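# Deliver lettered boxes to desks with matching nameplates

## Task

Every box carries a letter on its upper face. Move each box onto the office desk whose front-edge plate bears that same letter. If no plate shows a box's letter, leave that box where it is. The robot must not tip over or finish leaning, or the task fails. A box only counts as placed if it stays there without the robot holding it at the end.

## Robot and tools

ROBOT. A Hello Robot Stretch 3 with a single arm. It has a two-wheel differential base (0.33 m long, 0.34 m wide), a lift that moves the arm up and down a mast, and a telescoping arm that reaches out to the robot's RIGHT side. A wrist with yaw, pitch and roll carries a two-finger gripper. The base cannot slide sideways, so to move the gripper forward or back you drive the base. Turning in place pivots about the point midway between the drive wheels, 0.05 m behind the front edge. With the arm pulled in and the wrist folded, a turn sweeps a circle of radius 0.28 m. An unfolded, level wrist reaches outside that circle.

FRAMES. Base frame: origin on the floor between the drive wheels, x forward, y left, z up. hand_pose is reported in this frame, at the point where the closed fingertips meet. With all wrist joints at zero, the hand frame's x points up, y points back along the arm toward the mast, and z points to the robot's rear. The odometry frame is the base frame as it was when the scene began.

TOOLS.
1. execute_actions(actions, cameras). actions is a list holding either one action or nothing (empty list = just report state and images). An action is an object that may contain "base", "joints", or both, plus optional "contact_limits"; the parts start together and may finish at different times.
- base: exactly one of {"translate_m": d}, a relative straight drive in metres from the base's current spot, forward positive, range -1 to 1; or {"rotate_rad": d}, a relative turn in place in radians, counter-clockwise (left) positive, range -3.2 to 3.2. It counts from where the base last measured itself in the latest state report.
- joints: absolute targets keyed by name, each a single number. lift_m 0 to 1.1 (arm height on mast, m); arm_m 0 to 0.52 (extension, m); wrist_yaw_rad -1.345 to 4.42 (0 = along the arm, positive swings toward the robot's front, 3.0 = folded over the base); wrist_pitch_rad -1.57 to 0.451 (0 level, negative tips fingers down); wrist_roll_rad -2.911 to 2.911 (0 = fingers side by side, level); gripper_m -0.089 to 0.179 (larger = wider; actual fingertip gap is a bit smaller, about 0.007 less when nearly shut and 0.025 less when wide; zero gap below 0.007); head_pan_rad -3.953 to 1.73 (0 ahead, positive left, -1.57 looks along the arm); head_tilt_rad -1.53 to 0.419 (0 level, negative down). Done tolerances: lift and arm ±0.004, gripper ±0.004, yaw/roll/head ±0.02, pitch ±0.05. Joints you omit may keep pushing toward earlier targets without status showing it.
- contact_limits: only {"arm_m": effort %}, 1 to 100; the arm stops (contact_stop) when its effort reaches that level (negative direction when retracting). Lower is softer; too low stops instantly. It also caps holding force until the next action. Values over the maximum are clipped.
- cameras: list of "head_camera", "nav_camera", "wrist_camera", or "all"; omitted/null/["all"] gives all, [] gives none. Unknown names, unknown keys or out-of-range values reject the whole call with no motion.
If a result reports a stop, the remaining execute_actions, wait and finished_scene calls in that same reply are skipped.
2. wait(seconds): 0 to 10 s, commands nothing, then returns state and images.
3. zoom_image(camera, region): enlarges [x0, y0, x1, y1] pixels of that camera's most recent full image, origin top-left, at most 504x504 px. Images: head_camera 896x504, nav_camera 672x504 (fisheye), wrist_camera 644x364.
4. finished_scene(scene): ends the current scene, given by its number, once the last command has been held; irreversible. Its result says whether the goal was met. Ending a reply without any tool call ends everything.

RESULT LINES. pictures: the order of returned images. joint_positions: current joint values. base_status / joint_status: how each commanded motion ended: done (for the base, wheels turned the full amount even if slipping), off_target (resting short and maybe still pushing), contact_stop, time_out, torque_fault. After the last three the old target is dropped and the joint holds where it is, unless slack or off. on_its_own: things not commanded this call; "held at" names the target held, not the position. motor_effort: % of max per motor, positive toward higher values, peak in brackets; readings are biased and noisy. Positive wheel effort pushes forward. contact_limits: current, default and maximum. lidar_m: 12 distances in m, 30-degree sectors, 1st ahead then counter-clockwise (4th left, 7th behind, 10th right), "-" = nothing; plane 0.17 m high, sees table legs not tops, misses glass and thin legs, and the robot's own body blocks some sectors when the lift is low. wrist_depth_mm and head_depth_mm: 7x7 median depth grids (45-1000 and 280-4000 mm); head grid matches the sideways-sent image. base_odometry: wheel-count position and heading (-3.142 to 3.142, left positive); turned_by_wheels and turned_by_imu: turn since last result. base_tilt: forward/right lean in degrees, with a fixed bias of up to about 4.

GRIPPING. Command gripper_m below the object's width to grasp; smaller squeezes harder, but a stall guard eases force, so heavy or slick items may slip. Re-squeeze by sending a new value. Release by opening at least 0.02 beyond where contact happened. Neither the reading nor done confirms a grasp; check cameras.

CAUTIONS. Arm and lift stop and go slack on firm contact; a slack lift may sag under load or keep pressing. Base, wrist and head have no contact stop and keep pushing. Long hard wrist loading cuts its servo for 10 s (torque_fault). Fold or unfold the wrist only with lift_m 0.32 to 0.95, wrist_pitch_rad -0.4 and roll near 0; once folded, lift may drop to 0.25. With yaw below -0.4 keep pitch at -0.5 or lower. Fast base motion (0.30 m/s, 1.9 rad/s) needs lift below 0.30, arm below 0.03 and yaw above 2.54; otherwise 0.10 m/s and 0.63 rad/s. Pushing on something rigid with the gripper higher than about 0.45 m, pushing again after a contact_stop, driving while holding something fixed, or snagging furniture (worst in reverse) can tip the robot: back out in small steps, free the gripper, and lower the lift to about 0.2 if it stays tilted. Avoid drops, slams and hard shoves. Loose objects may occasionally get nudged by outside forces. The robot holds its last command while you think.

Each tool is called after "Request:" as name(argument=value, ...) on one line, values as JSON.

## Session

Request:
execute_actions(actions=[])

Scene clock: 0.00 s.
base_odometry: x=+0.000 y=+0.000 heading=+0.000 (m, m, rad; odometry frame)
turned_by_wheels: +0.000 (rad since the last result)
turned_by_imu: +0.000 (rad since the last result)
base_tilt: forward=-1.0 right=-1.6 (deg)
lidar_m: 1.52 1.52 0.99 0.88 0.88 1.05 1.87 1.59 0.96 0.86 0.86 1.03
head_depth_mm: 1542 1559 1572 1593 1613 1624 1643 / 1509 1534 1551 1564 1582 1593 1613 / 1475 1500 1520 1530 1555 1572 1561 / 1448 1445 1466 1484 1496 1510 1542 / 1414 1433 1432 1453 1474 1493 1508 / 1388 1396 1417 1431 1442 1461 1470 / 1360 1375 1386 1403 1416 1425 1448
base_status: not commanded
joint_positions: lift_m=+0.561 arm_m=+0.000 wrist_yaw_rad=+3.110 wrist_pitch_rad=-0.521 wrist_roll_rad=+0.013 gripper_m=+0.037 head_pan_rad=+0.020 head_tilt_rad=-0.001
joint_status: not commanded
motor_effort: left_wheel=-1 right_wheel=+0 lift_m=+32 arm_m=+0 wrist_yaw_rad=+0 wrist_pitch_rad=+5 wrist_roll_rad=+1 gripper_m=+0 head_pan_rad=+0 head_tilt_rad=+2 (%)
hand_pose: x=-0.0146 y=+0.0652 z=+0.5507 quat_wxyz=(+0.194, +0.690, +0.170, +0.676) (m; base frame)
wrist_depth_mm: 752 764 851 889 919 - - / 808 857 934 946 - - - / 880 936 - - - - - / 920 956 - - - - - / 799 830 - 896 935 939 - / 706 766 - 763 795 824 822 / 634 647 655 674 687 722 736
pictures: head_camera (sideways: a quarter turn clockwise sets it upright), nav_camera (sideways: a quarter turn counterclockwise sets it upright), wrist_camera
Images, in order (width x height): head_camera 896x504, nav_camera 672x504, wrist_camera 644x364.

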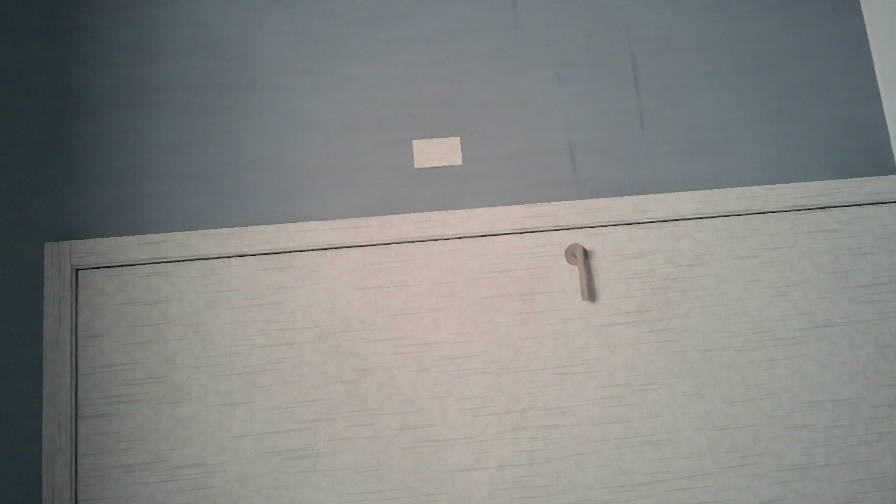

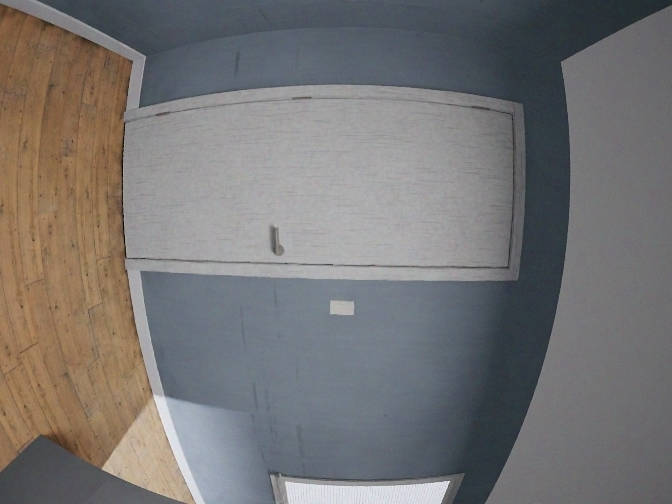

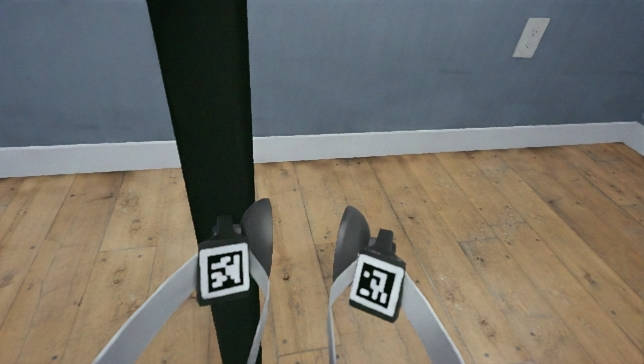

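Request:
execute_actions(actions=[{"joints":{"head_pan_rad":-1.5,"head_tilt_rad":-0.5}}], cameras=["head_camera","nav_camera"])

Request:
execute_actions(actions=[{"joints":{"head_pan_rad":-2.9,"head_tilt_rad":-0.5}}], cameras=["head_camera","nav_camera"])

Scene clock: 5.57 s.
base_odometry: x=+0.000 y=+0.000 heading=+0.000 (m, m, rad; odometry frame)
turned_by_wheels: +0.000 (rad since the last result)
turned_by_imu: +0.001 (rad since the last result)
base_tilt: forward=-1.2 right=-1.6 (deg)
lidar_m: 1.52 1.52 0.99 0.88 0.88 1.05 1.86 1.58 0.97 0.86 0.86 1.03
head_depth_mm: 751 824 910 1027 1178 1350 1215 / 731 803 894 1015 1149 1349 1229 / 719 789 876 983 1117 1299 1245 / 709 777 859 960 1092 1263 1259 / 696 762 844 945 1065 1231 1267 / 685 750 826 922 1042 1200 1272 / 677 737 814 907 1020 1170 1274
base_status: not commanded
joint_positions: lift_m=+0.561 arm_m=+0.000 wrist_yaw_rad=+3.110 wrist_pitch_rad=-0.521 wrist_roll_rad=+0.013 gripper_m=+0.037 head_pan_rad=-1.493 head_tilt_rad=-0.493
joint_status: all done
motor_effort: left_wheel=+0(0) right_wheel=-1(1) lift_m=+32(32) arm_m=+0(0) wrist_yaw_rad=+0(0) wrist_pitch_rad=+5(5) wrist_roll_rad=+1(1) gripper_m=+0(0) head_pan_rad=-3(37) head_tilt_rad=-4(38) (%)
hand_pose: x=-0.0146 y=+0.0652 z=+0.5507 quat_wxyz=(+0.194, +0.690, +0.170, +0.676) (m; base frame)
wrist_depth_mm: 749 800 861 869 913 - - / 815 855 928 941 - - - / 893 923 - - - - - / 930 986 - - - - - / 801 852 - 863 912 945 - / 704 743 - 748 804 809 825 / 645 646 682 692 696 715 735
pictures: head_camera (sideways: a quarter turn clockwise sets it upright), nav_camera (sideways: a quarter turn counterclockwise sets it upright)
Images, in order (width x height): head_camera 896x504, nav_camera 672x504.

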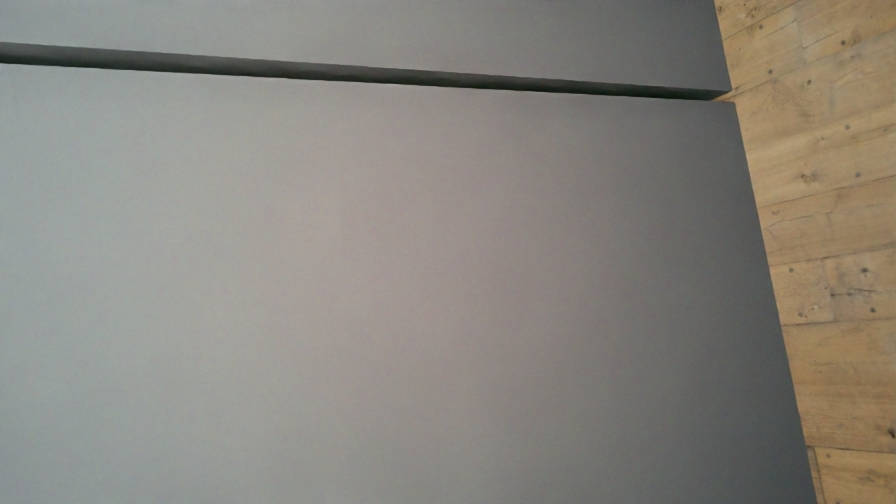

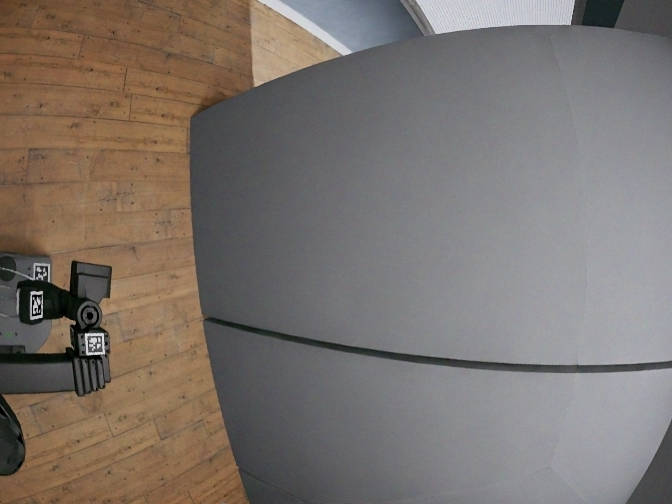

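Scene clock: 6.87 s.
base_odometry: x=+0.000 y=+0.000 heading=+0.000 (m, m, rad; odometry frame)
turned_by_wheels: +0.000 (rad since the last result)
turned_by_imu: +0.000 (rad since the last result)
base_tilt: forward=-1.0 right=-1.4 (deg)
lidar_m: 1.52 1.52 0.99 0.88 0.88 1.05 1.86 1.58 0.97 0.86 0.86 1.03
head_depth_mm: 1867 2034 1757 2137 1782 1439 1218 / 1865 2023 1801 2340 1778 1459 1228 / 1870 2037 1731 2373 1822 1470 1244 / 1862 2060 1797 2411 1831 1493 1251 / 1869 2062 1846 2424 1873 1509 1268 / 1873 2063 1800 2294 1902 1527 1281 / 1882 2069 1841 2177 1905 1543 1293
base_status: not commanded
joint_positions: lift_m=+0.561 arm_m=+0.000 wrist_yaw_rad=+3.110 wrist_pitch_rad=-0.521 wrist_roll_rad=+0.013 gripper_m=+0.037 head_pan_rad=-2.893 head_tilt_rad=-0.494
joint_status: all done
motor_effort: left_wheel=+0(0) right_wheel=-1(0) lift_m=+31(31) arm_m=+1(0) wrist_yaw_rad=+0(0) wrist_pitch_rad=+4(4) wrist_roll_rad=+1(1) gripper_m=+0(0) head_pan_rad=-3(36) head_tilt_rad=-4(4) (%)
hand_pose: x=-0.0146 y=+0.0652 z=+0.5507 quat_wxyz=(+0.194, +0.690, +0.170, +0.676) (m; base frame)
wrist_depth_mm: 734 774 843 882 924 - - / 820 821 938 952 - - - / 865 919 - - - - - / 909 - - - - - - / 814 854 - 859 890 973 - / 717 736 - 769 820 834 845 / 635 647 647 676 695 713 750
pictures: head_camera (sideways: a quarter turn clockwise sets it upright), nav_camera (sideways: a quarter turn counterclockwise sets it upright)
Images, in order (width x height): head_camera 896x504, nav_camera 672x504.

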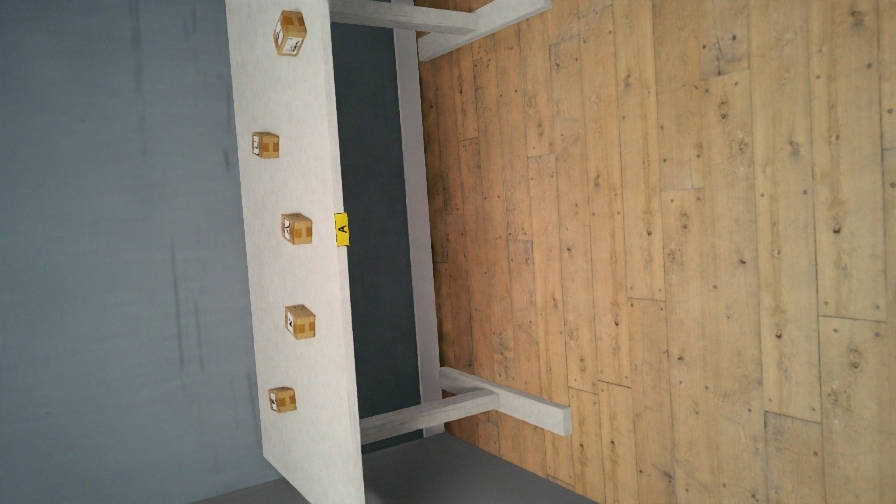

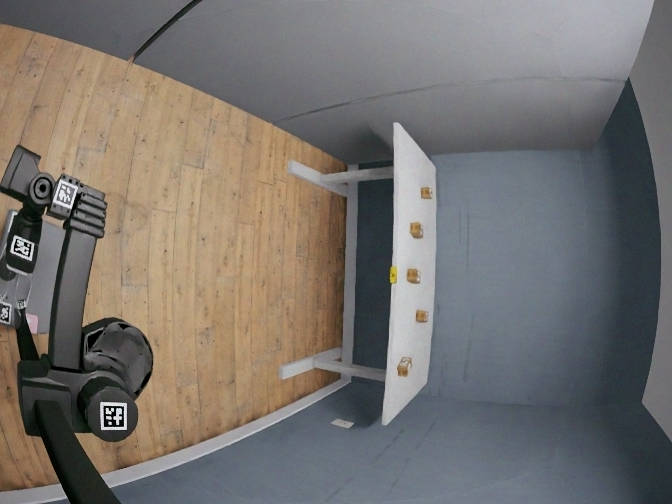

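Request:
zoom_image(camera="head_camera", region=[220, 0, 360, 430])

Request:
execute_actions(actions=[{"base":{"rotate_rad":-0.25},"joints":{"lift_m":0.27,"wrist_pitch_rad":-0.4,"head_pan_rad":-1.1,"head_tilt_rad":-0.4}}], cameras=[])

Request:
execute_actions(actions=[{"base":{"translate_m":1.0}}], cameras=["head_camera","nav_camera"])

Region (220, 0, 360, 430) of head_camera's 896x504 image, scaled by 1.172, with more detail than that image has; it fills the left 164 columns of this view, and the rest is white.

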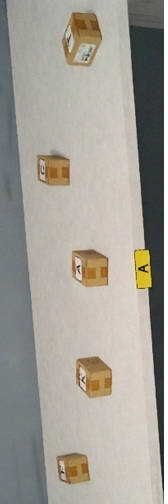

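Scene clock: 14.43 s.
base_odometry: x=+0.000 y=+0.000 heading=-0.250 (m, m, rad; odometry frame)
turned_by_wheels: -0.250 (rad since the last result)
turned_by_imu: -0.251 (rad since the last result)
base_tilt: forward=-1.0 right=-1.6 (deg)
lidar_m: 1.54 1.52 1.17 0.90 0.89 0.93 1.33 1.92 1.15 0.88 0.86 0.91
head_depth_mm: 701 760 828 915 1019 1159 1247 / 701 758 829 913 1015 1148 1264 / 698 758 827 912 1011 1143 1259 / 699 758 825 908 1010 1139 1261 / 698 757 827 911 1008 1134 1272 / 697 753 822 905 1008 1135 1267 / 694 753 822 904 1005 1129 1270
base_status: done
joint_positions: lift_m=+0.271 arm_m=+0.000 wrist_yaw_rad=+3.110 wrist_pitch_rad=-0.421 wrist_roll_rad=+0.013 gripper_m=+0.037 head_pan_rad=-1.107 head_tilt_rad=-0.408
joint_status: all done
motor_effort: left_wheel=+2(5) right_wheel=-3(5) lift_m=+14(29) arm_m=+0(1) wrist_yaw_rad=+0(0) wrist_pitch_rad=+7(10) wrist_roll_rad=+1(1) gripper_m=+0(0) head_pan_rad=+4(36) head_tilt_rad=+5(19) (%)
hand_pose: x=-0.0141 y=+0.0790 z=+0.2828 quat_wxyz=(+0.160, +0.698, +0.136, +0.685) (m; base frame)
wrist_depth_mm: 675 739 877 927 - - - / 713 769 907 - - - - / 740 797 868 893 944 - - / 627 651 - 702 728 797 802 / 528 553 - 575 606 641 658 / 466 - - - 520 528 550 / - - - - 441 454 470
pictures: none
No camera images: the call's "cameras" was empty. Leave "cameras" out to get every camera's image.

Scene clock: 19.47 s.
base_odometry: x=+0.969 y=-0.247 heading=-0.250 (m, m, rad; odometry frame)
turned_by_wheels: +0.000 (rad since the last result)
turned_by_imu: +0.008 (rad since the last result)
base_tilt: forward=-1.1 right=-1.6 (deg)
lidar_m: 0.65 0.61 0.66 0.95 1.33 1.39 2.02 1.29 0.56 0.53 1.97 0.85
head_depth_mm: 2907 3061 3357 2643 1882 1460 1222 / 2903 3097 3127 2702 1990 1566 1296 / 2898 3027 3388 2753 2013 1588 1310 / 2889 3101 3345 2804 2029 1608 1321 / 2891 3160 3041 2858 2070 1625 1338 / 2791 2853 2639 2489 2025 1645 1350 / 2008 1875 1773 1718 1658 1537 1353
base_status: done
joint_positions: lift_m=+0.271 arm_m=+0.000 wrist_yaw_rad=+3.110 wrist_pitch_rad=-0.420 wrist_roll_rad=+0.013 gripper_m=+0.037 head_pan_rad=-1.107 head_tilt_rad=-0.408
joint_status: not commanded
motor_effort: left_wheel=+1(9) right_wheel=-1(4) lift_m=+14(14) arm_m=+0(0) wrist_yaw_rad=+0(1) wrist_pitch_rad=+7(8) wrist_roll_rad=+1(1) gripper_m=+0(0) head_pan_rad=+4(3) head_tilt_rad=+5(5) (%)
hand_pose: x=-0.0141 y=+0.0791 z=+0.2829 quat_wxyz=(+0.160, +0.698, +0.136, +0.685) (m; base frame)
wrist_depth_mm: - - - - 865 669 518 / - - - - 885 685 540 / 779 790 885 922 898 703 557 / 634 642 - 706 740 709 572 / 525 540 - 584 618 614 570 / 467 - - - 529 528 537 / - - - - 441 455 467
pictures: head_camera (sideways: a quarter turn clockwise sets it upright), nav_camera (sideways: a quarter turn counterclockwise sets it upright)
Images, in order (width x height): head_camera 896x504, nav_camera 672x504.

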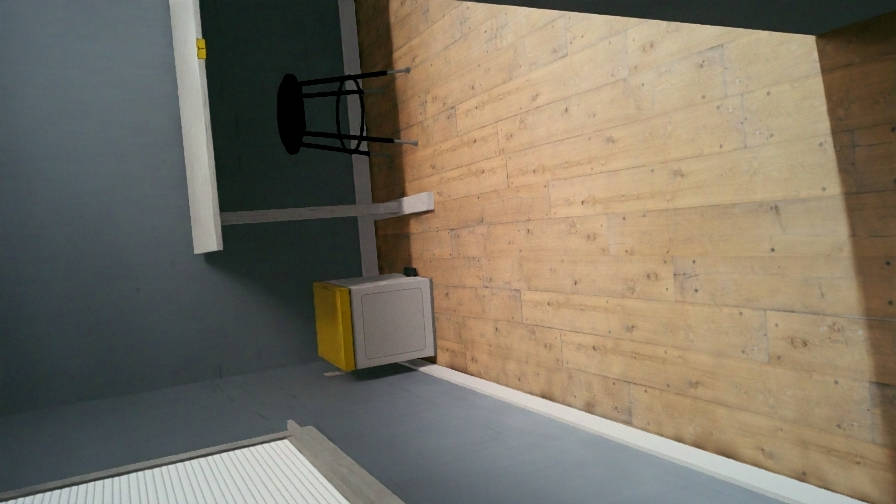

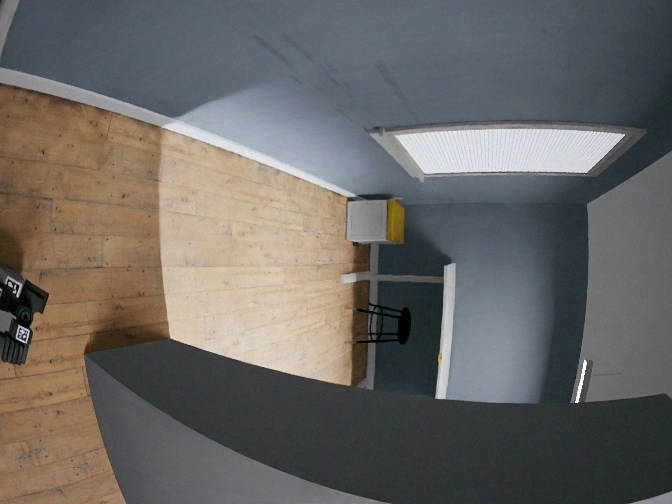

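Request:
execute_actions(actions=[{"base":{"rotate_rad":-1.0},"joints":{"head_pan_rad":-0.9,"head_tilt_rad":-0.35}}], cameras=[])

Request:
execute_actions(actions=[{"base":{"translate_m":1.0}}], cameras=["head_camera","nav_camera"])

Scene clock: 23.83 s.
base_odometry: x=+0.969 y=-0.247 heading=-1.250 (m, m, rad; odometry frame)
turned_by_wheels: -1.000 (rad since the last result)
turned_by_imu: -1.006 (rad since the last result)
base_tilt: forward=-1.1 right=-1.5 (deg)
lidar_m: 1.73 0.81 0.65 0.61 0.67 1.00 1.32 1.42 2.13 1.14 0.54 0.53
head_depth_mm: 691 751 824 911 1020 1158 1261 / 603 650 703 766 839 934 1048 / 537 572 614 661 714 782 861 / 483 512 544 581 623 675 747 / 439 463 497 540 607 709 854 / 428 477 536 614 720 868 1094 / 481 543 623 730 886 1640 1402
base_status: done
joint_positions: lift_m=+0.271 arm_m=+0.000 wrist_yaw_rad=+3.110 wrist_pitch_rad=-0.420 wrist_roll_rad=+0.013 gripper_m=+0.037 head_pan_rad=-0.907 head_tilt_rad=-0.359
joint_status: all done
motor_effort: left_wheel=+2(9) right_wheel=-2(6) lift_m=+14(14) arm_m=+1(0) wrist_yaw_rad=+0(1) wrist_pitch_rad=+7(7) wrist_roll_rad=+1(1) gripper_m=+0(0) head_pan_rad=+3(19) head_tilt_rad=+5(12) (%)
hand_pose: x=-0.0141 y=+0.0791 z=+0.2829 quat_wxyz=(+0.160, +0.698, +0.136, +0.685) (m; base frame)
wrist_depth_mm: 642 654 611 599 603 601 580 / 692 687 657 666 660 648 630 / 771 725 710 707 710 690 690 / 627 647 - 696 754 718 728 / 515 536 - 586 615 615 649 / 465 - - - 521 526 534 / - - - - 443 453 466
pictures: none
No camera images: the call's "cameras" was empty. Leave "cameras" out to get every camera's image.

Scene clock: 28.87 s.
base_odometry: x=+1.285 y=-1.196 heading=-1.250 (m, m, rad; odometry frame)
turned_by_wheels: +0.000 (rad since the last result)
turned_by_imu: +0.008 (rad since the last result)
base_tilt: forward=-1.1 right=-1.5 (deg)
lidar_m: 1.38 0.66 0.52 0.52 0.56 0.84 2.31 0.57 0.46 1.33 3.15 1.90
head_depth_mm: 2990 3211 3335 2908 2081 1615 1321 / 3209 3462 3706 2963 2117 1628 1342 / 3280 3547 3767 3044 2174 1649 1347 / 3005 3165 3381 3095 2176 1686 1364 / 2717 2846 2495 2992 2191 1710 1385 / 2500 2609 2697 2882 2258 1731 1395 / 2319 2405 2442 2618 2279 1755 1412
base_status: done
joint_positions: lift_m=+0.271 arm_m=+0.000 wrist_yaw_rad=+3.110 wrist_pitch_rad=-0.420 wrist_roll_rad=+0.013 gripper_m=+0.037 head_pan_rad=-0.907 head_tilt_rad=-0.359
joint_status: not commanded
motor_effort: left_wheel=+1(10) right_wheel=-1(4) lift_m=+14(14) arm_m=+0(0) wrist_yaw_rad=+0(0) wrist_pitch_rad=+7(7) wrist_roll_rad=+1(1) gripper_m=+0(0) head_pan_rad=+3(3) head_tilt_rad=+5(5) (%)
hand_pose: x=-0.0141 y=+0.0791 z=+0.2829 quat_wxyz=(+0.160, +0.698, +0.136, +0.685) (m; base frame)
wrist_depth_mm: 554 534 514 517 505 487 481 / 611 601 569 551 541 528 514 / 641 619 610 615 584 575 554 / 615 662 - 644 639 621 595 / 532 534 - 585 615 637 630 / 466 - - - 524 531 540 / - - - - 443 457 471
pictures: head_camera (sideways: a quarter turn clockwise sets it upright), nav_camera (sideways: a quarter turn counterclockwise sets it upright)
Images, in order (width x height): head_camera 896x504, nav_camera 672x504.

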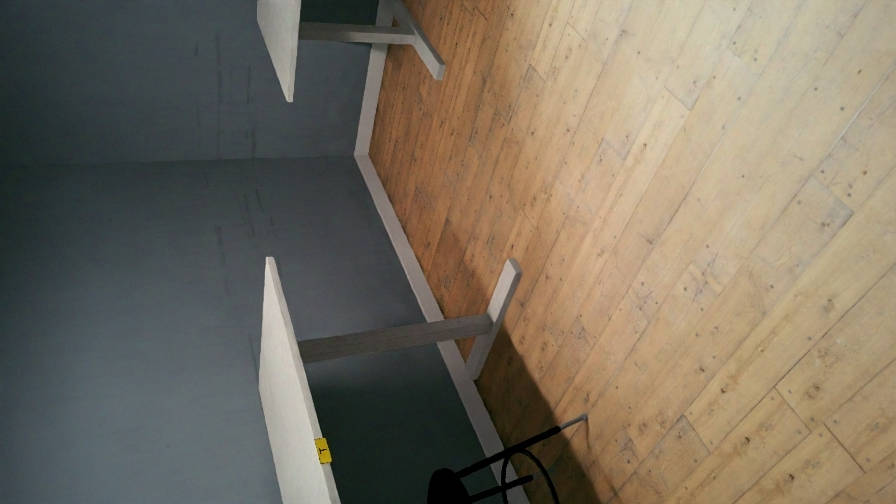

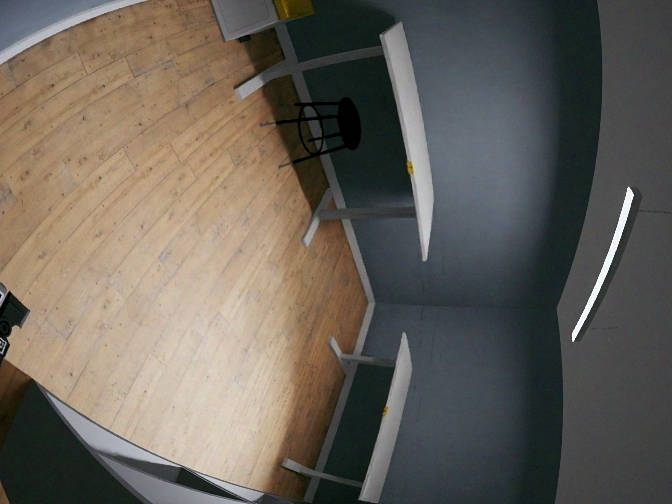

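Request:
zoom_image(camera="head_camera", region=[290, 420, 360, 480])

Request:
execute_actions(actions=[{"joints":{"head_pan_rad":-1.4}}], cameras=["head_camera"])

Request:
zoom_image(camera="head_camera", region=[240, 180, 380, 320])

Region (290, 420, 360, 480) of head_camera's 896x504 image, scaled by 7.200, with more detail than that image has; it fills the top 432 rows of this view, and the rest is white.

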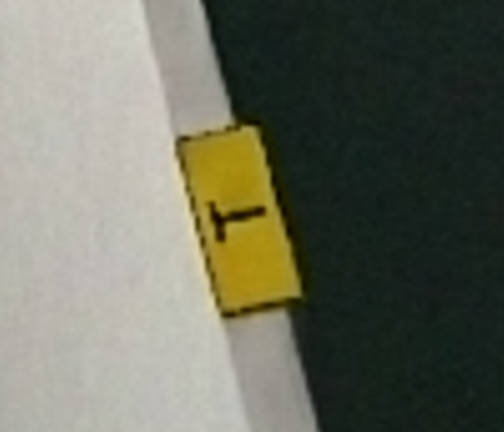

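Scene clock: 32.23 s.
base_odometry: x=+1.285 y=-1.196 heading=-1.250 (m, m, rad; odometry frame)
turned_by_wheels: +0.000 (rad since the last result)
turned_by_imu: +0.001 (rad since the last result)
base_tilt: forward=-1.1 right=-1.4 (deg)
lidar_m: 1.38 0.66 0.52 0.52 0.56 0.84 2.31 0.57 0.47 1.33 3.15 1.90
head_depth_mm: 2631 2816 3005 2728 2065 1619 1327 / 2709 2907 3047 2863 2106 1636 1343 / 2785 2994 3165 3057 2153 1658 1355 / 2853 3088 3199 3089 2181 1676 1367 / 2916 3192 3293 3144 2226 1700 1380 / 3012 3253 3514 3222 2258 1728 1393 / 3079 3379 3624 3373 2309 1744 1413
base_status: not commanded
joint_positions: lift_m=+0.271 arm_m=+0.000 wrist_yaw_rad=+3.110 wrist_pitch_rad=-0.420 wrist_roll_rad=+0.013 gripper_m=+0.037 head_pan_rad=-1.393 head_tilt_rad=-0.359
joint_status: all done
motor_effort: left_wheel=+2(0) right_wheel=-2(2) lift_m=+14(14) arm_m=+0(0) wrist_yaw_rad=+0(0) wrist_pitch_rad=+7(7) wrist_roll_rad=+1(1) gripper_m=+0(0) head_pan_rad=-3(32) head_tilt_rad=+5(5) (%)
hand_pose: x=-0.0141 y=+0.0791 z=+0.2829 quat_wxyz=(+0.160, +0.698, +0.136, +0.685) (m; base frame)
wrist_depth_mm: 556 543 516 517 499 491 468 / 601 597 565 548 543 521 512 / 659 649 632 618 598 565 548 / 622 658 - 644 636 620 596 / 516 536 - 580 603 634 628 / 473 - - - 521 529 550 / - - - - 433 455 471
pictures: head_camera (sideways: a quarter turn clockwise sets it upright)
Images, in order (width x height): head_camera 896x504.

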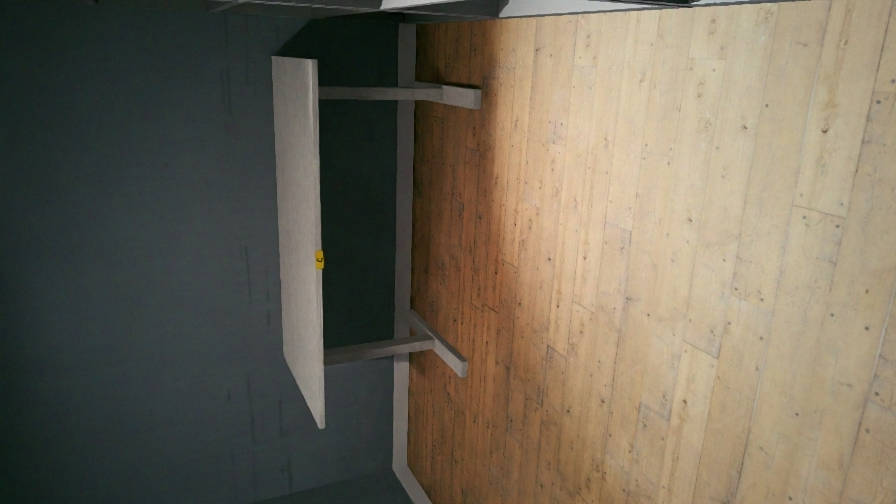

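Region (240, 180, 380, 320) of head_camera's 896x504 image, scaled by 3.600, with more detail than that image has.

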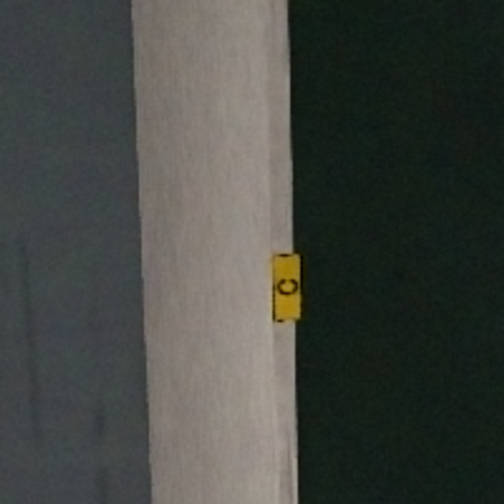

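Request:
execute_actions(actions=[{"base":{"translate_m":-1.0},"joints":{"head_pan_rad":-2.9,"head_tilt_rad":-0.7}}], cameras=[])

Request:
execute_actions(actions=[{"base":{"rotate_rad":1.25}}], cameras=[])

Request:
execute_actions(actions=[{"base":{"translate_m":-1.0}}], cameras=[])

Request:
execute_actions(actions=[{"base":{"translate_m":-1.0}}], cameras=[])

Request:
execute_actions(actions=[{"base":{"rotate_rad":-1.345},"joints":{"head_pan_rad":-1.57,"lift_m":0.9}}], cameras=["head_camera","nav_camera"])

Scene clock: 41.03 s.
base_odometry: x=+0.969 y=-0.247 heading=-1.250 (m, m, rad; odometry frame)
turned_by_wheels: +0.000 (rad since the last result)
turned_by_imu: -0.004 (rad since the last result)
base_tilt: forward=-1.0 right=-1.6 (deg)
lidar_m: 1.73 0.81 0.65 0.61 0.67 1.00 1.32 1.43 2.13 1.14 0.54 0.53
head_depth_mm: 1089 1229 1406 1627 1493 1278 1129 / 1120 1271 1458 1675 1502 1293 1156 / 1158 1315 1517 1730 1524 1306 1145 / 1199 1363 1588 1798 1536 1317 1155 / 1235 1417 1650 1839 1561 1328 1164 / 1274 1469 1731 1921 1585 1345 1171 / 1316 1530 1814 1923 1603 1355 1180
base_status: done
joint_positions: lift_m=+0.271 arm_m=+0.000 wrist_yaw_rad=+3.110 wrist_pitch_rad=-0.420 wrist_roll_rad=+0.013 gripper_m=+0.037 head_pan_rad=-2.893 head_tilt_rad=-0.692
joint_status: all done
motor_effort: left_wheel=+2(7) right_wheel=-2(7) lift_m=+15(14) arm_m=+0(0) wrist_yaw_rad=+0(0) wrist_pitch_rad=+7(7) wrist_roll_rad=+1(1) gripper_m=+0(0) head_pan_rad=-3(37) head_tilt_rad=-4(30) (%)
hand_pose: x=-0.0141 y=+0.0791 z=+0.2829 quat_wxyz=(+0.160, +0.698, +0.136, +0.685) (m; base frame)
wrist_depth_mm: 659 635 603 609 611 589 578 / 714 687 664 675 656 642 631 / 737 747 718 716 718 691 673 / 629 638 - 712 746 745 713 / 532 544 - 573 608 633 651 / 467 - - - 506 525 548 / - - - - 443 447 470
pictures: none
No camera images: the call's "cameras" was empty. Leave "cameras" out to get every camera's image.

Scene clock: 43.10 s.
base_odometry: x=+0.969 y=-0.247 heading=+0.000 (m, m, rad; odometry frame)
turned_by_wheels: +1.250 (rad since the last result)
turned_by_imu: +1.259 (rad since the last result)
base_tilt: forward=-1.0 right=-1.5 (deg)
lidar_m: 0.64 0.61 0.74 1.32 1.32 1.58 2.87 0.77 0.53 0.73 1.16 0.71
head_depth_mm: 2457 2882 2212 1782 1483 1283 1136 / 2596 2870 2261 1794 1502 1293 1151 / 2551 2908 2275 1829 1521 1310 1140 / 2466 2896 2331 1855 1543 1318 1148 / 2572 2777 2288 1882 1561 1334 1164 / 1711 1626 1556 1489 1422 1287 1161 / 1176 1141 1100 1068 1035 1004 1033
base_status: done
joint_positions: lift_m=+0.271 arm_m=+0.000 wrist_yaw_rad=+3.110 wrist_pitch_rad=-0.420 wrist_roll_rad=+0.013 gripper_m=+0.037 head_pan_rad=-2.893 head_tilt_rad=-0.692
joint_status: not commanded
motor_effort: left_wheel=-1(9) right_wheel=+1(7) lift_m=+14(14) arm_m=+0(0) wrist_yaw_rad=-1(0) wrist_pitch_rad=+7(7) wrist_roll_rad=+1(1) gripper_m=+0(0) head_pan_rad=-2(3) head_tilt_rad=-4(5) (%)
hand_pose: x=-0.0141 y=+0.0791 z=+0.2829 quat_wxyz=(+0.160, +0.698, +0.136, +0.685) (m; base frame)
wrist_depth_mm: - - - - - 815 634 / - - - - - 827 612 / 787 777 850 888 994 833 635 / 638 654 - 706 736 752 621 / 529 542 - 583 606 628 615 / 471 - - - 528 523 542 / - - - - 447 457 460
pictures: none
No camera images: the call's "cameras" was empty. Leave "cameras" out to get every camera's image.

Scene clock: 48.13 s.
base_odometry: x=-0.031 y=-0.247 heading=+0.000 (m, m, rad; odometry frame)
turned_by_wheels: +0.000 (rad since the last result)
turned_by_imu: -0.005 (rad since the last result)
base_tilt: forward=-1.2 right=-1.5 (deg)
lidar_m: 1.59 1.61 1.25 1.11 1.12 1.33 1.88 1.15 0.70 0.62 0.63 0.75
head_depth_mm: 1793 1518 2222 1781 1483 1279 1133 / 1789 1462 2264 1810 1509 1294 1151 / 1792 1503 2283 1821 1524 1305 1144 / 1817 1536 2288 1849 1539 1324 1151 / 1817 1592 2285 1875 1551 1331 1158 / 1852 1552 2174 1914 1580 1341 1171 / 1748 1575 1651 1617 1507 1349 1182
base_status: done
joint_positions: lift_m=+0.271 arm_m=+0.000 wrist_yaw_rad=+3.110 wrist_pitch_rad=-0.420 wrist_roll_rad=+0.013 gripper_m=+0.037 head_pan_rad=-2.893 head_tilt_rad=-0.692
joint_status: not commanded
motor_effort: left_wheel=-2(8) right_wheel=+0(3) lift_m=+14(14) arm_m=+0(1) wrist_yaw_rad=+0(0) wrist_pitch_rad=+7(7) wrist_roll_rad=+1(1) gripper_m=+1(0) head_pan_rad=-3(3) head_tilt_rad=-5(5) (%)
hand_pose: x=-0.0141 y=+0.0791 z=+0.2829 quat_wxyz=(+0.160, +0.698, +0.136, +0.685) (m; base frame)
wrist_depth_mm: 920 981 - - - - - / 946 - - - - - - / 787 790 863 886 930 - - / 629 648 - 703 727 778 830 / 525 551 - 578 617 618 644 / 460 - - - 525 529 533 / - - - - 440 459 463
pictures: none
No camera images: the call's "cameras" was empty. Leave "cameras" out to get every camera's image.

Scene clock: 53.17 s.
base_odometry: x=-1.031 y=-0.248 heading=+0.000 (m, m, rad; odometry frame)
turned_by_wheels: +0.000 (rad since the last result)
turned_by_imu: -0.005 (rad since the last result)
base_tilt: forward=-1.1 right=-1.5 (deg)
lidar_m: 1.82 1.68 1.02 0.90 0.91 0.94 1.17 1.18 0.93 0.84 0.84 1.00
head_depth_mm: 1003 1137 986 791 663 1279 1131 / 1002 1138 999 800 669 1293 1152 / 1003 1139 1020 788 676 1296 1146 / 1001 1133 1041 824 685 1313 1148 / 1000 1133 1048 838 692 1324 1161 / 995 1135 1074 795 700 1322 1170 / 994 1132 1092 859 708 1325 1182
base_status: done
joint_positions: lift_m=+0.271 arm_m=+0.000 wrist_yaw_rad=+3.110 wrist_pitch_rad=-0.420 wrist_roll_rad=+0.013 gripper_m=+0.037 head_pan_rad=-2.893 head_tilt_rad=-0.692
joint_status: not commanded
motor_effort: left_wheel=+0(9) right_wheel=+0(5) lift_m=+14(14) arm_m=+0(0) wrist_yaw_rad=+0(1) wrist_pitch_rad=+7(7) wrist_roll_rad=+1(1) gripper_m=+0(0) head_pan_rad=-3(3) head_tilt_rad=-5(4) (%)
hand_pose: x=-0.0141 y=+0.0791 z=+0.2829 quat_wxyz=(+0.160, +0.698, +0.136, +0.685) (m; base frame)
wrist_depth_mm: 747 785 841 887 906 - - / 800 855 898 933 - - - / 788 796 856 909 930 - - / 609 641 - 702 741 781 821 / 527 534 - 570 607 620 662 / 472 - - - 517 528 549 / - - - - 440 460 466
pictures: none
No camera images: the call's "cameras" was empty. Leave "cameras" out to get every camera's image.

Scene clock: 59.73 s.
base_odometry: x=-1.031 y=-0.248 heading=-1.345 (m, m, rad; odometry frame)
turned_by_wheels: -1.345 (rad since the last result)
turned_by_imu: -1.357 (rad since the last result)
base_tilt: forward=-1.1 right=-1.6 (deg)
lidar_m: 0.84 0.87 1.19 2.58 1.27 0.94 0.90 0.94 0.94 1.18 0.93 0.87
head_depth_mm: 1011 1148 984 790 - - 1126 / 1000 1139 1001 801 688 - - / 1000 1134 1017 807 694 - - / 997 1131 1038 822 699 - 1134 / 992 1125 1059 833 705 1306 1140 / 983 1111 1075 820 700 1309 1167 / 981 1111 1092 863 709 1303 1180
base_status: done
joint_positions: lift_m=+0.899 arm_m=+0.000 wrist_yaw_rad=+3.110 wrist_pitch_rad=-0.420 wrist_roll_rad=+0.013 gripper_m=+0.037 head_pan_rad=-1.577 head_tilt_rad=-0.692
joint_status: all done
motor_effort: left_wheel=+2(8) right_wheel=-2(7) lift_m=+46(46) arm_m=+0(0) wrist_yaw_rad=+1(1) wrist_pitch_rad=+7(7) wrist_roll_rad=+0(1) gripper_m=+0(0) head_pan_rad=+3(38) head_tilt_rad=-5(5) (%)
hand_pose: x=-0.0141 y=+0.0791 z=+0.9115 quat_wxyz=(+0.160, +0.698, +0.136, +0.685) (m; base frame)
wrist_depth_mm: - - - - - - - / - - - - - - - / - - - - - - - / - - - - - - - / - - - - - - 985 / - - - - - - 941 / - - - - - - 966
pictures: head_camera (sideways: a quarter turn clockwise sets it upright), nav_camera (sideways: a quarter turn counterclockwise sets it upright)
Images, in order (width x height): head_camera 896x504, nav_camera 672x504.

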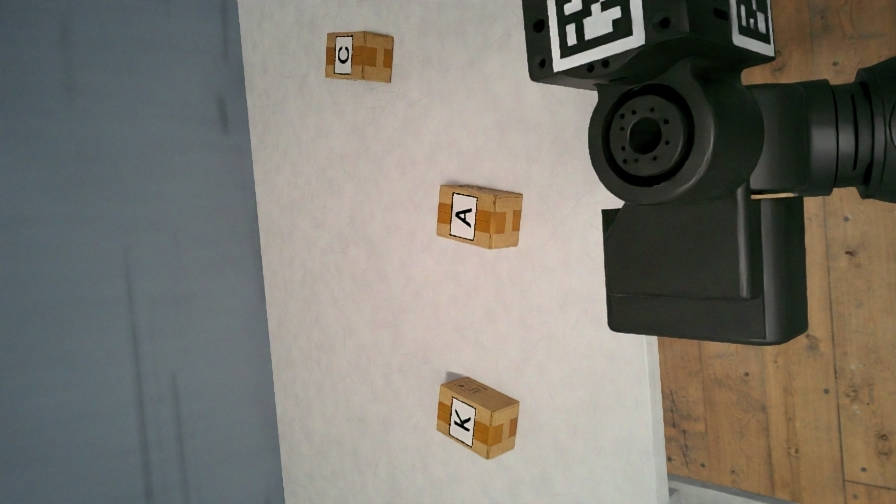

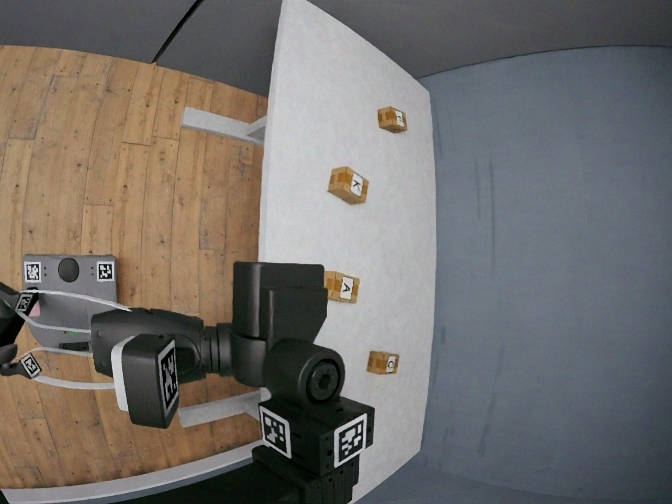

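Request:
execute_actions(actions=[{"base":{"translate_m":-0.22},"joints":{"wrist_yaw_rad":0,"gripper_m":0.14,"head_pan_rad":-1.8}}])

Scene clock: 65.67 s.
base_odometry: x=-1.080 y=-0.033 heading=-1.345 (m, m, rad; odometry frame)
turned_by_wheels: +0.000 (rad since the last result)
turned_by_imu: +0.000 (rad since the last result)
base_tilt: forward=-1.1 right=-1.6 (deg)
lidar_m: 1.06 1.10 1.51 2.58 0.96 0.71 0.68 0.71 0.81 1.18 1.13 1.09
head_depth_mm: 1092 1211 985 796 - - 1078 / 1082 1207 1002 744 - - - / 1055 1184 1018 825 - - - / 1024 1158 1034 826 - - 1117 / 999 1130 1057 836 663 1281 1161 / 979 1094 1075 850 690 1264 1170 / 950 1068 1095 859 695 633 1182
base_status: done
joint_positions: lift_m=+0.899 arm_m=+0.000 wrist_yaw_rad=+0.002 wrist_pitch_rad=-0.420 wrist_roll_rad=+0.013 gripper_m=+0.140 head_pan_rad=-1.793 head_tilt_rad=-0.692
joint_status: all done
motor_effort: left_wheel=+2(3) right_wheel=-2(5) lift_m=+46(46) arm_m=+0(0) wrist_yaw_rad=-3(4) wrist_pitch_rad=+7(7) wrist_roll_rad=+1(1) gripper_m=+1(99) head_pan_rad=-3(21) head_tilt_rad=-4(4) (%)
hand_pose: x=-0.0210 y=-0.3691 z=+0.9115 quat_wxyz=(+0.687, +0.147, -0.696, -0.148) (m; base frame)
wrist_depth_mm: 857 860 842 847 843 834 800 / 798 848 865 901 895 901 810 / 617 632 675 719 740 789 800 / 483 513 529 526 575 608 689 / 391 429 438 452 472 493 507 / - 353 378 385 398 354 426 / 312 318 322 335 346 344 360
pictures: head_camera (sideways: a quarter turn clockwise sets it upright), nav_camera (sideways: a quarter turn counterclockwise sets it upright), wrist_camera
Images, in order (width x height): head_camera 896x504, nav_camera 672x504, wrist_camera 644x364.

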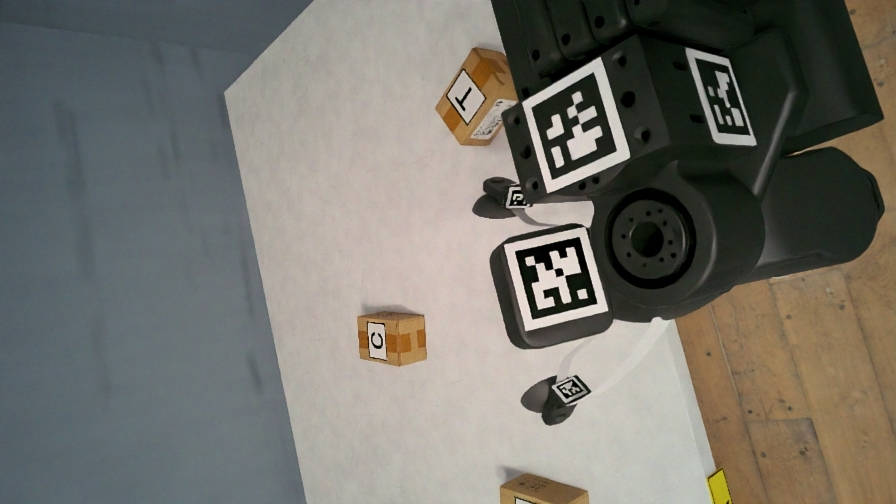

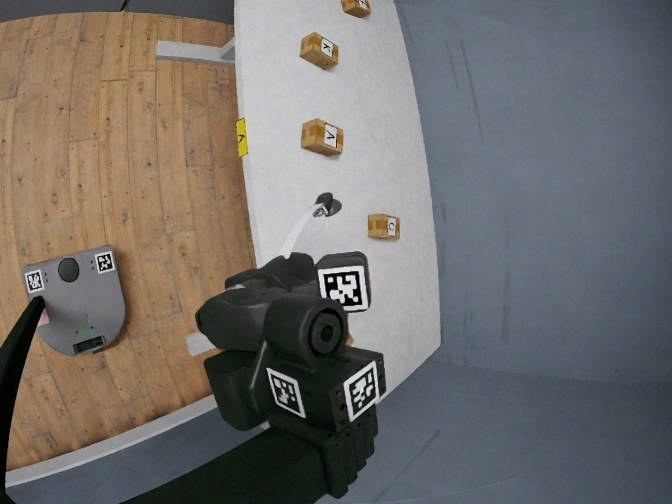

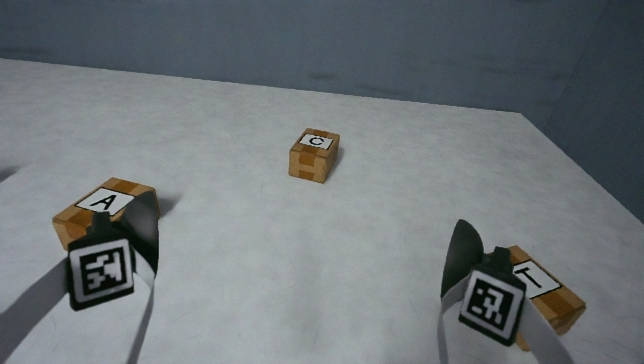

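Request:
execute_actions(actions=[{"joints":{"arm_m":0.27,"lift_m":0.82,"head_pan_rad":-1.6}}], cameras=["head_camera","wrist_camera"])

Scene clock: 70.43 s.
base_odometry: x=-1.080 y=-0.033 heading=-1.345 (m, m, rad; odometry frame)
turned_by_wheels: +0.000 (rad since the last result)
turned_by_imu: +0.001 (rad since the last result)
base_tilt: forward=-1.2 right=-1.5 (deg)
lidar_m: 1.06 1.10 1.51 2.58 0.96 0.71 0.68 0.71 0.81 1.17 1.13 1.09
head_depth_mm: 1019 1149 986 836 - 1256 1123 / 1012 1146 1075 - 667 1289 1129 / 1006 1137 1100 753 677 1280 1138 / 995 1130 1076 804 684 1287 1150 / 988 1120 1061 830 692 1309 1166 / 981 1108 1072 849 699 1291 1171 / 972 1098 1089 859 708 1301 1179
base_status: not commanded
joint_positions: lift_m=+0.821 arm_m=+0.270 wrist_yaw_rad=+0.001 wrist_pitch_rad=-0.420 wrist_roll_rad=+0.013 gripper_m=+0.140 head_pan_rad=-1.607 head_tilt_rad=-0.692
joint_status: all done
motor_effort: left_wheel=+2(2) right_wheel=-2(2) lift_m=+14(42) arm_m=+1(3) wrist_yaw_rad=-2(2) wrist_pitch_rad=+7(7) wrist_roll_rad=+1(1) gripper_m=+0(0) head_pan_rad=+4(21) head_tilt_rad=-4(4) (%)
hand_pose: x=-0.0213 y=-0.6389 z=+0.8330 quat_wxyz=(+0.687, +0.147, -0.696, -0.148) (m; base frame)
wrist_depth_mm: 602 596 601 603 595 607 600 / 595 628 645 647 635 647 637 / 450 478 497 521 557 596 661 / 369 382 392 401 436 451 473 / 314 321 320 276 352 374 379 / - 266 278 284 295 319 317 / 232 241 241 250 256 254 273
pictures: head_camera (sideways: a quarter turn clockwise sets it upright), wrist_camera
Images, in order (width x height): head_camera 896x504, wrist_camera 644x364.

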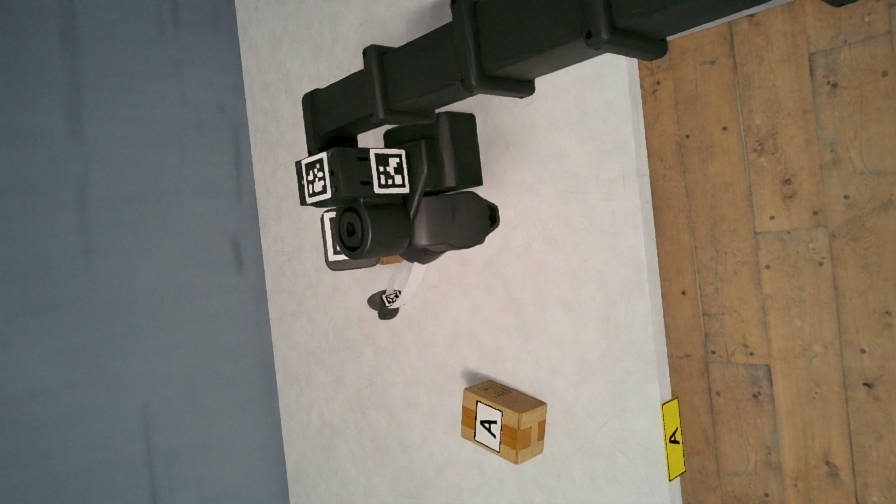

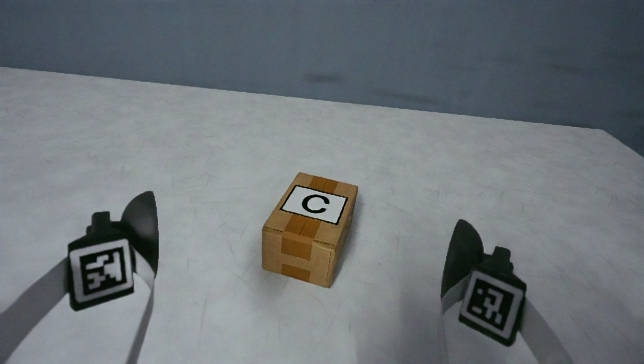

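Request:
execute_actions(actions=[{"joints":{"arm_m":0.39,"lift_m":0.745}}], cameras=["head_camera","wrist_camera"])

Scene clock: 75.60 s.
base_odometry: x=-1.080 y=-0.033 heading=-1.345 (m, m, rad; odometry frame)
turned_by_wheels: +0.000 (rad since the last result)
turned_by_imu: +0.001 (rad since the last result)
base_tilt: forward=-1.1 right=-1.5 (deg)
lidar_m: 1.06 1.10 1.50 2.58 0.97 0.71 0.68 0.71 0.80 1.18 1.14 1.09
head_depth_mm: 1020 1150 987 795 676 - 1122 / 1014 1150 1032 - 655 1289 1135 / 1002 1139 1097 779 677 1280 1141 / 997 1127 1077 799 684 1297 1151 / 989 1120 1059 835 691 1304 1159 / 979 1107 1077 849 698 1294 1170 / 976 1097 1094 860 704 1302 1181
base_status: not commanded
joint_positions: lift_m=+0.746 arm_m=+0.390 wrist_yaw_rad=+0.001 wrist_pitch_rad=-0.420 wrist_roll_rad=+0.013 gripper_m=+0.140 head_pan_rad=-1.607 head_tilt_rad=-0.692
joint_status: all done
motor_effort: left_wheel=+3(1) right_wheel=-2(2) lift_m=+15(12) arm_m=+2(2) wrist_yaw_rad=-2(1) wrist_pitch_rad=+7(7) wrist_roll_rad=+1(1) gripper_m=+1(1) head_pan_rad=+4(4) head_tilt_rad=-4(5) (%)
hand_pose: x=-0.0213 y=-0.7589 z=+0.7580 quat_wxyz=(+0.687, +0.147, -0.696, -0.148) (m; base frame)
wrist_depth_mm: 495 503 500 502 492 482 482 / 402 430 456 514 522 537 528 / 309 325 338 360 380 402 431 / 248 258 271 276 293 304 321 / 209 217 215 157 229 254 257 / - 181 134 133 196 214 216 / 158 161 140 123 173 173 185
pictures: head_camera (sideways: a quarter turn clockwise sets it upright), wrist_camera
Images, in order (width x height): head_camera 896x504, wrist_camera 644x364.

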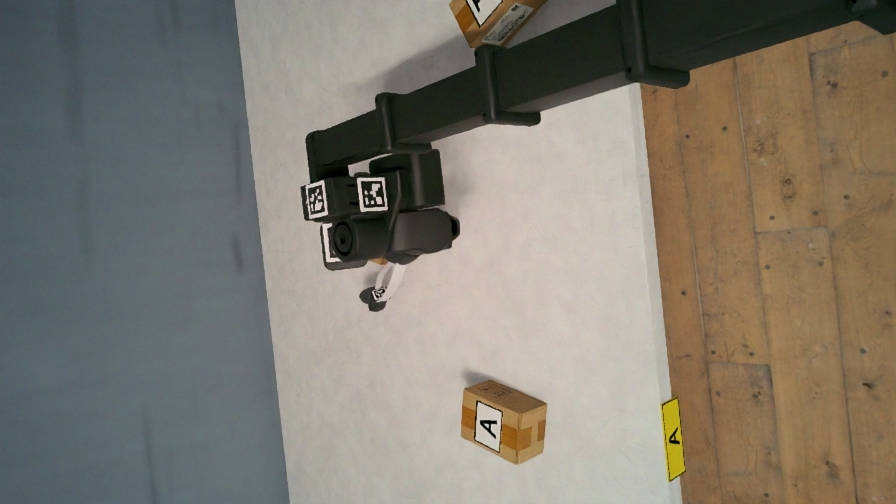

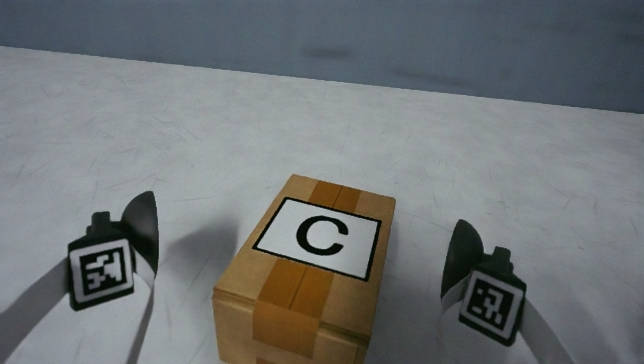

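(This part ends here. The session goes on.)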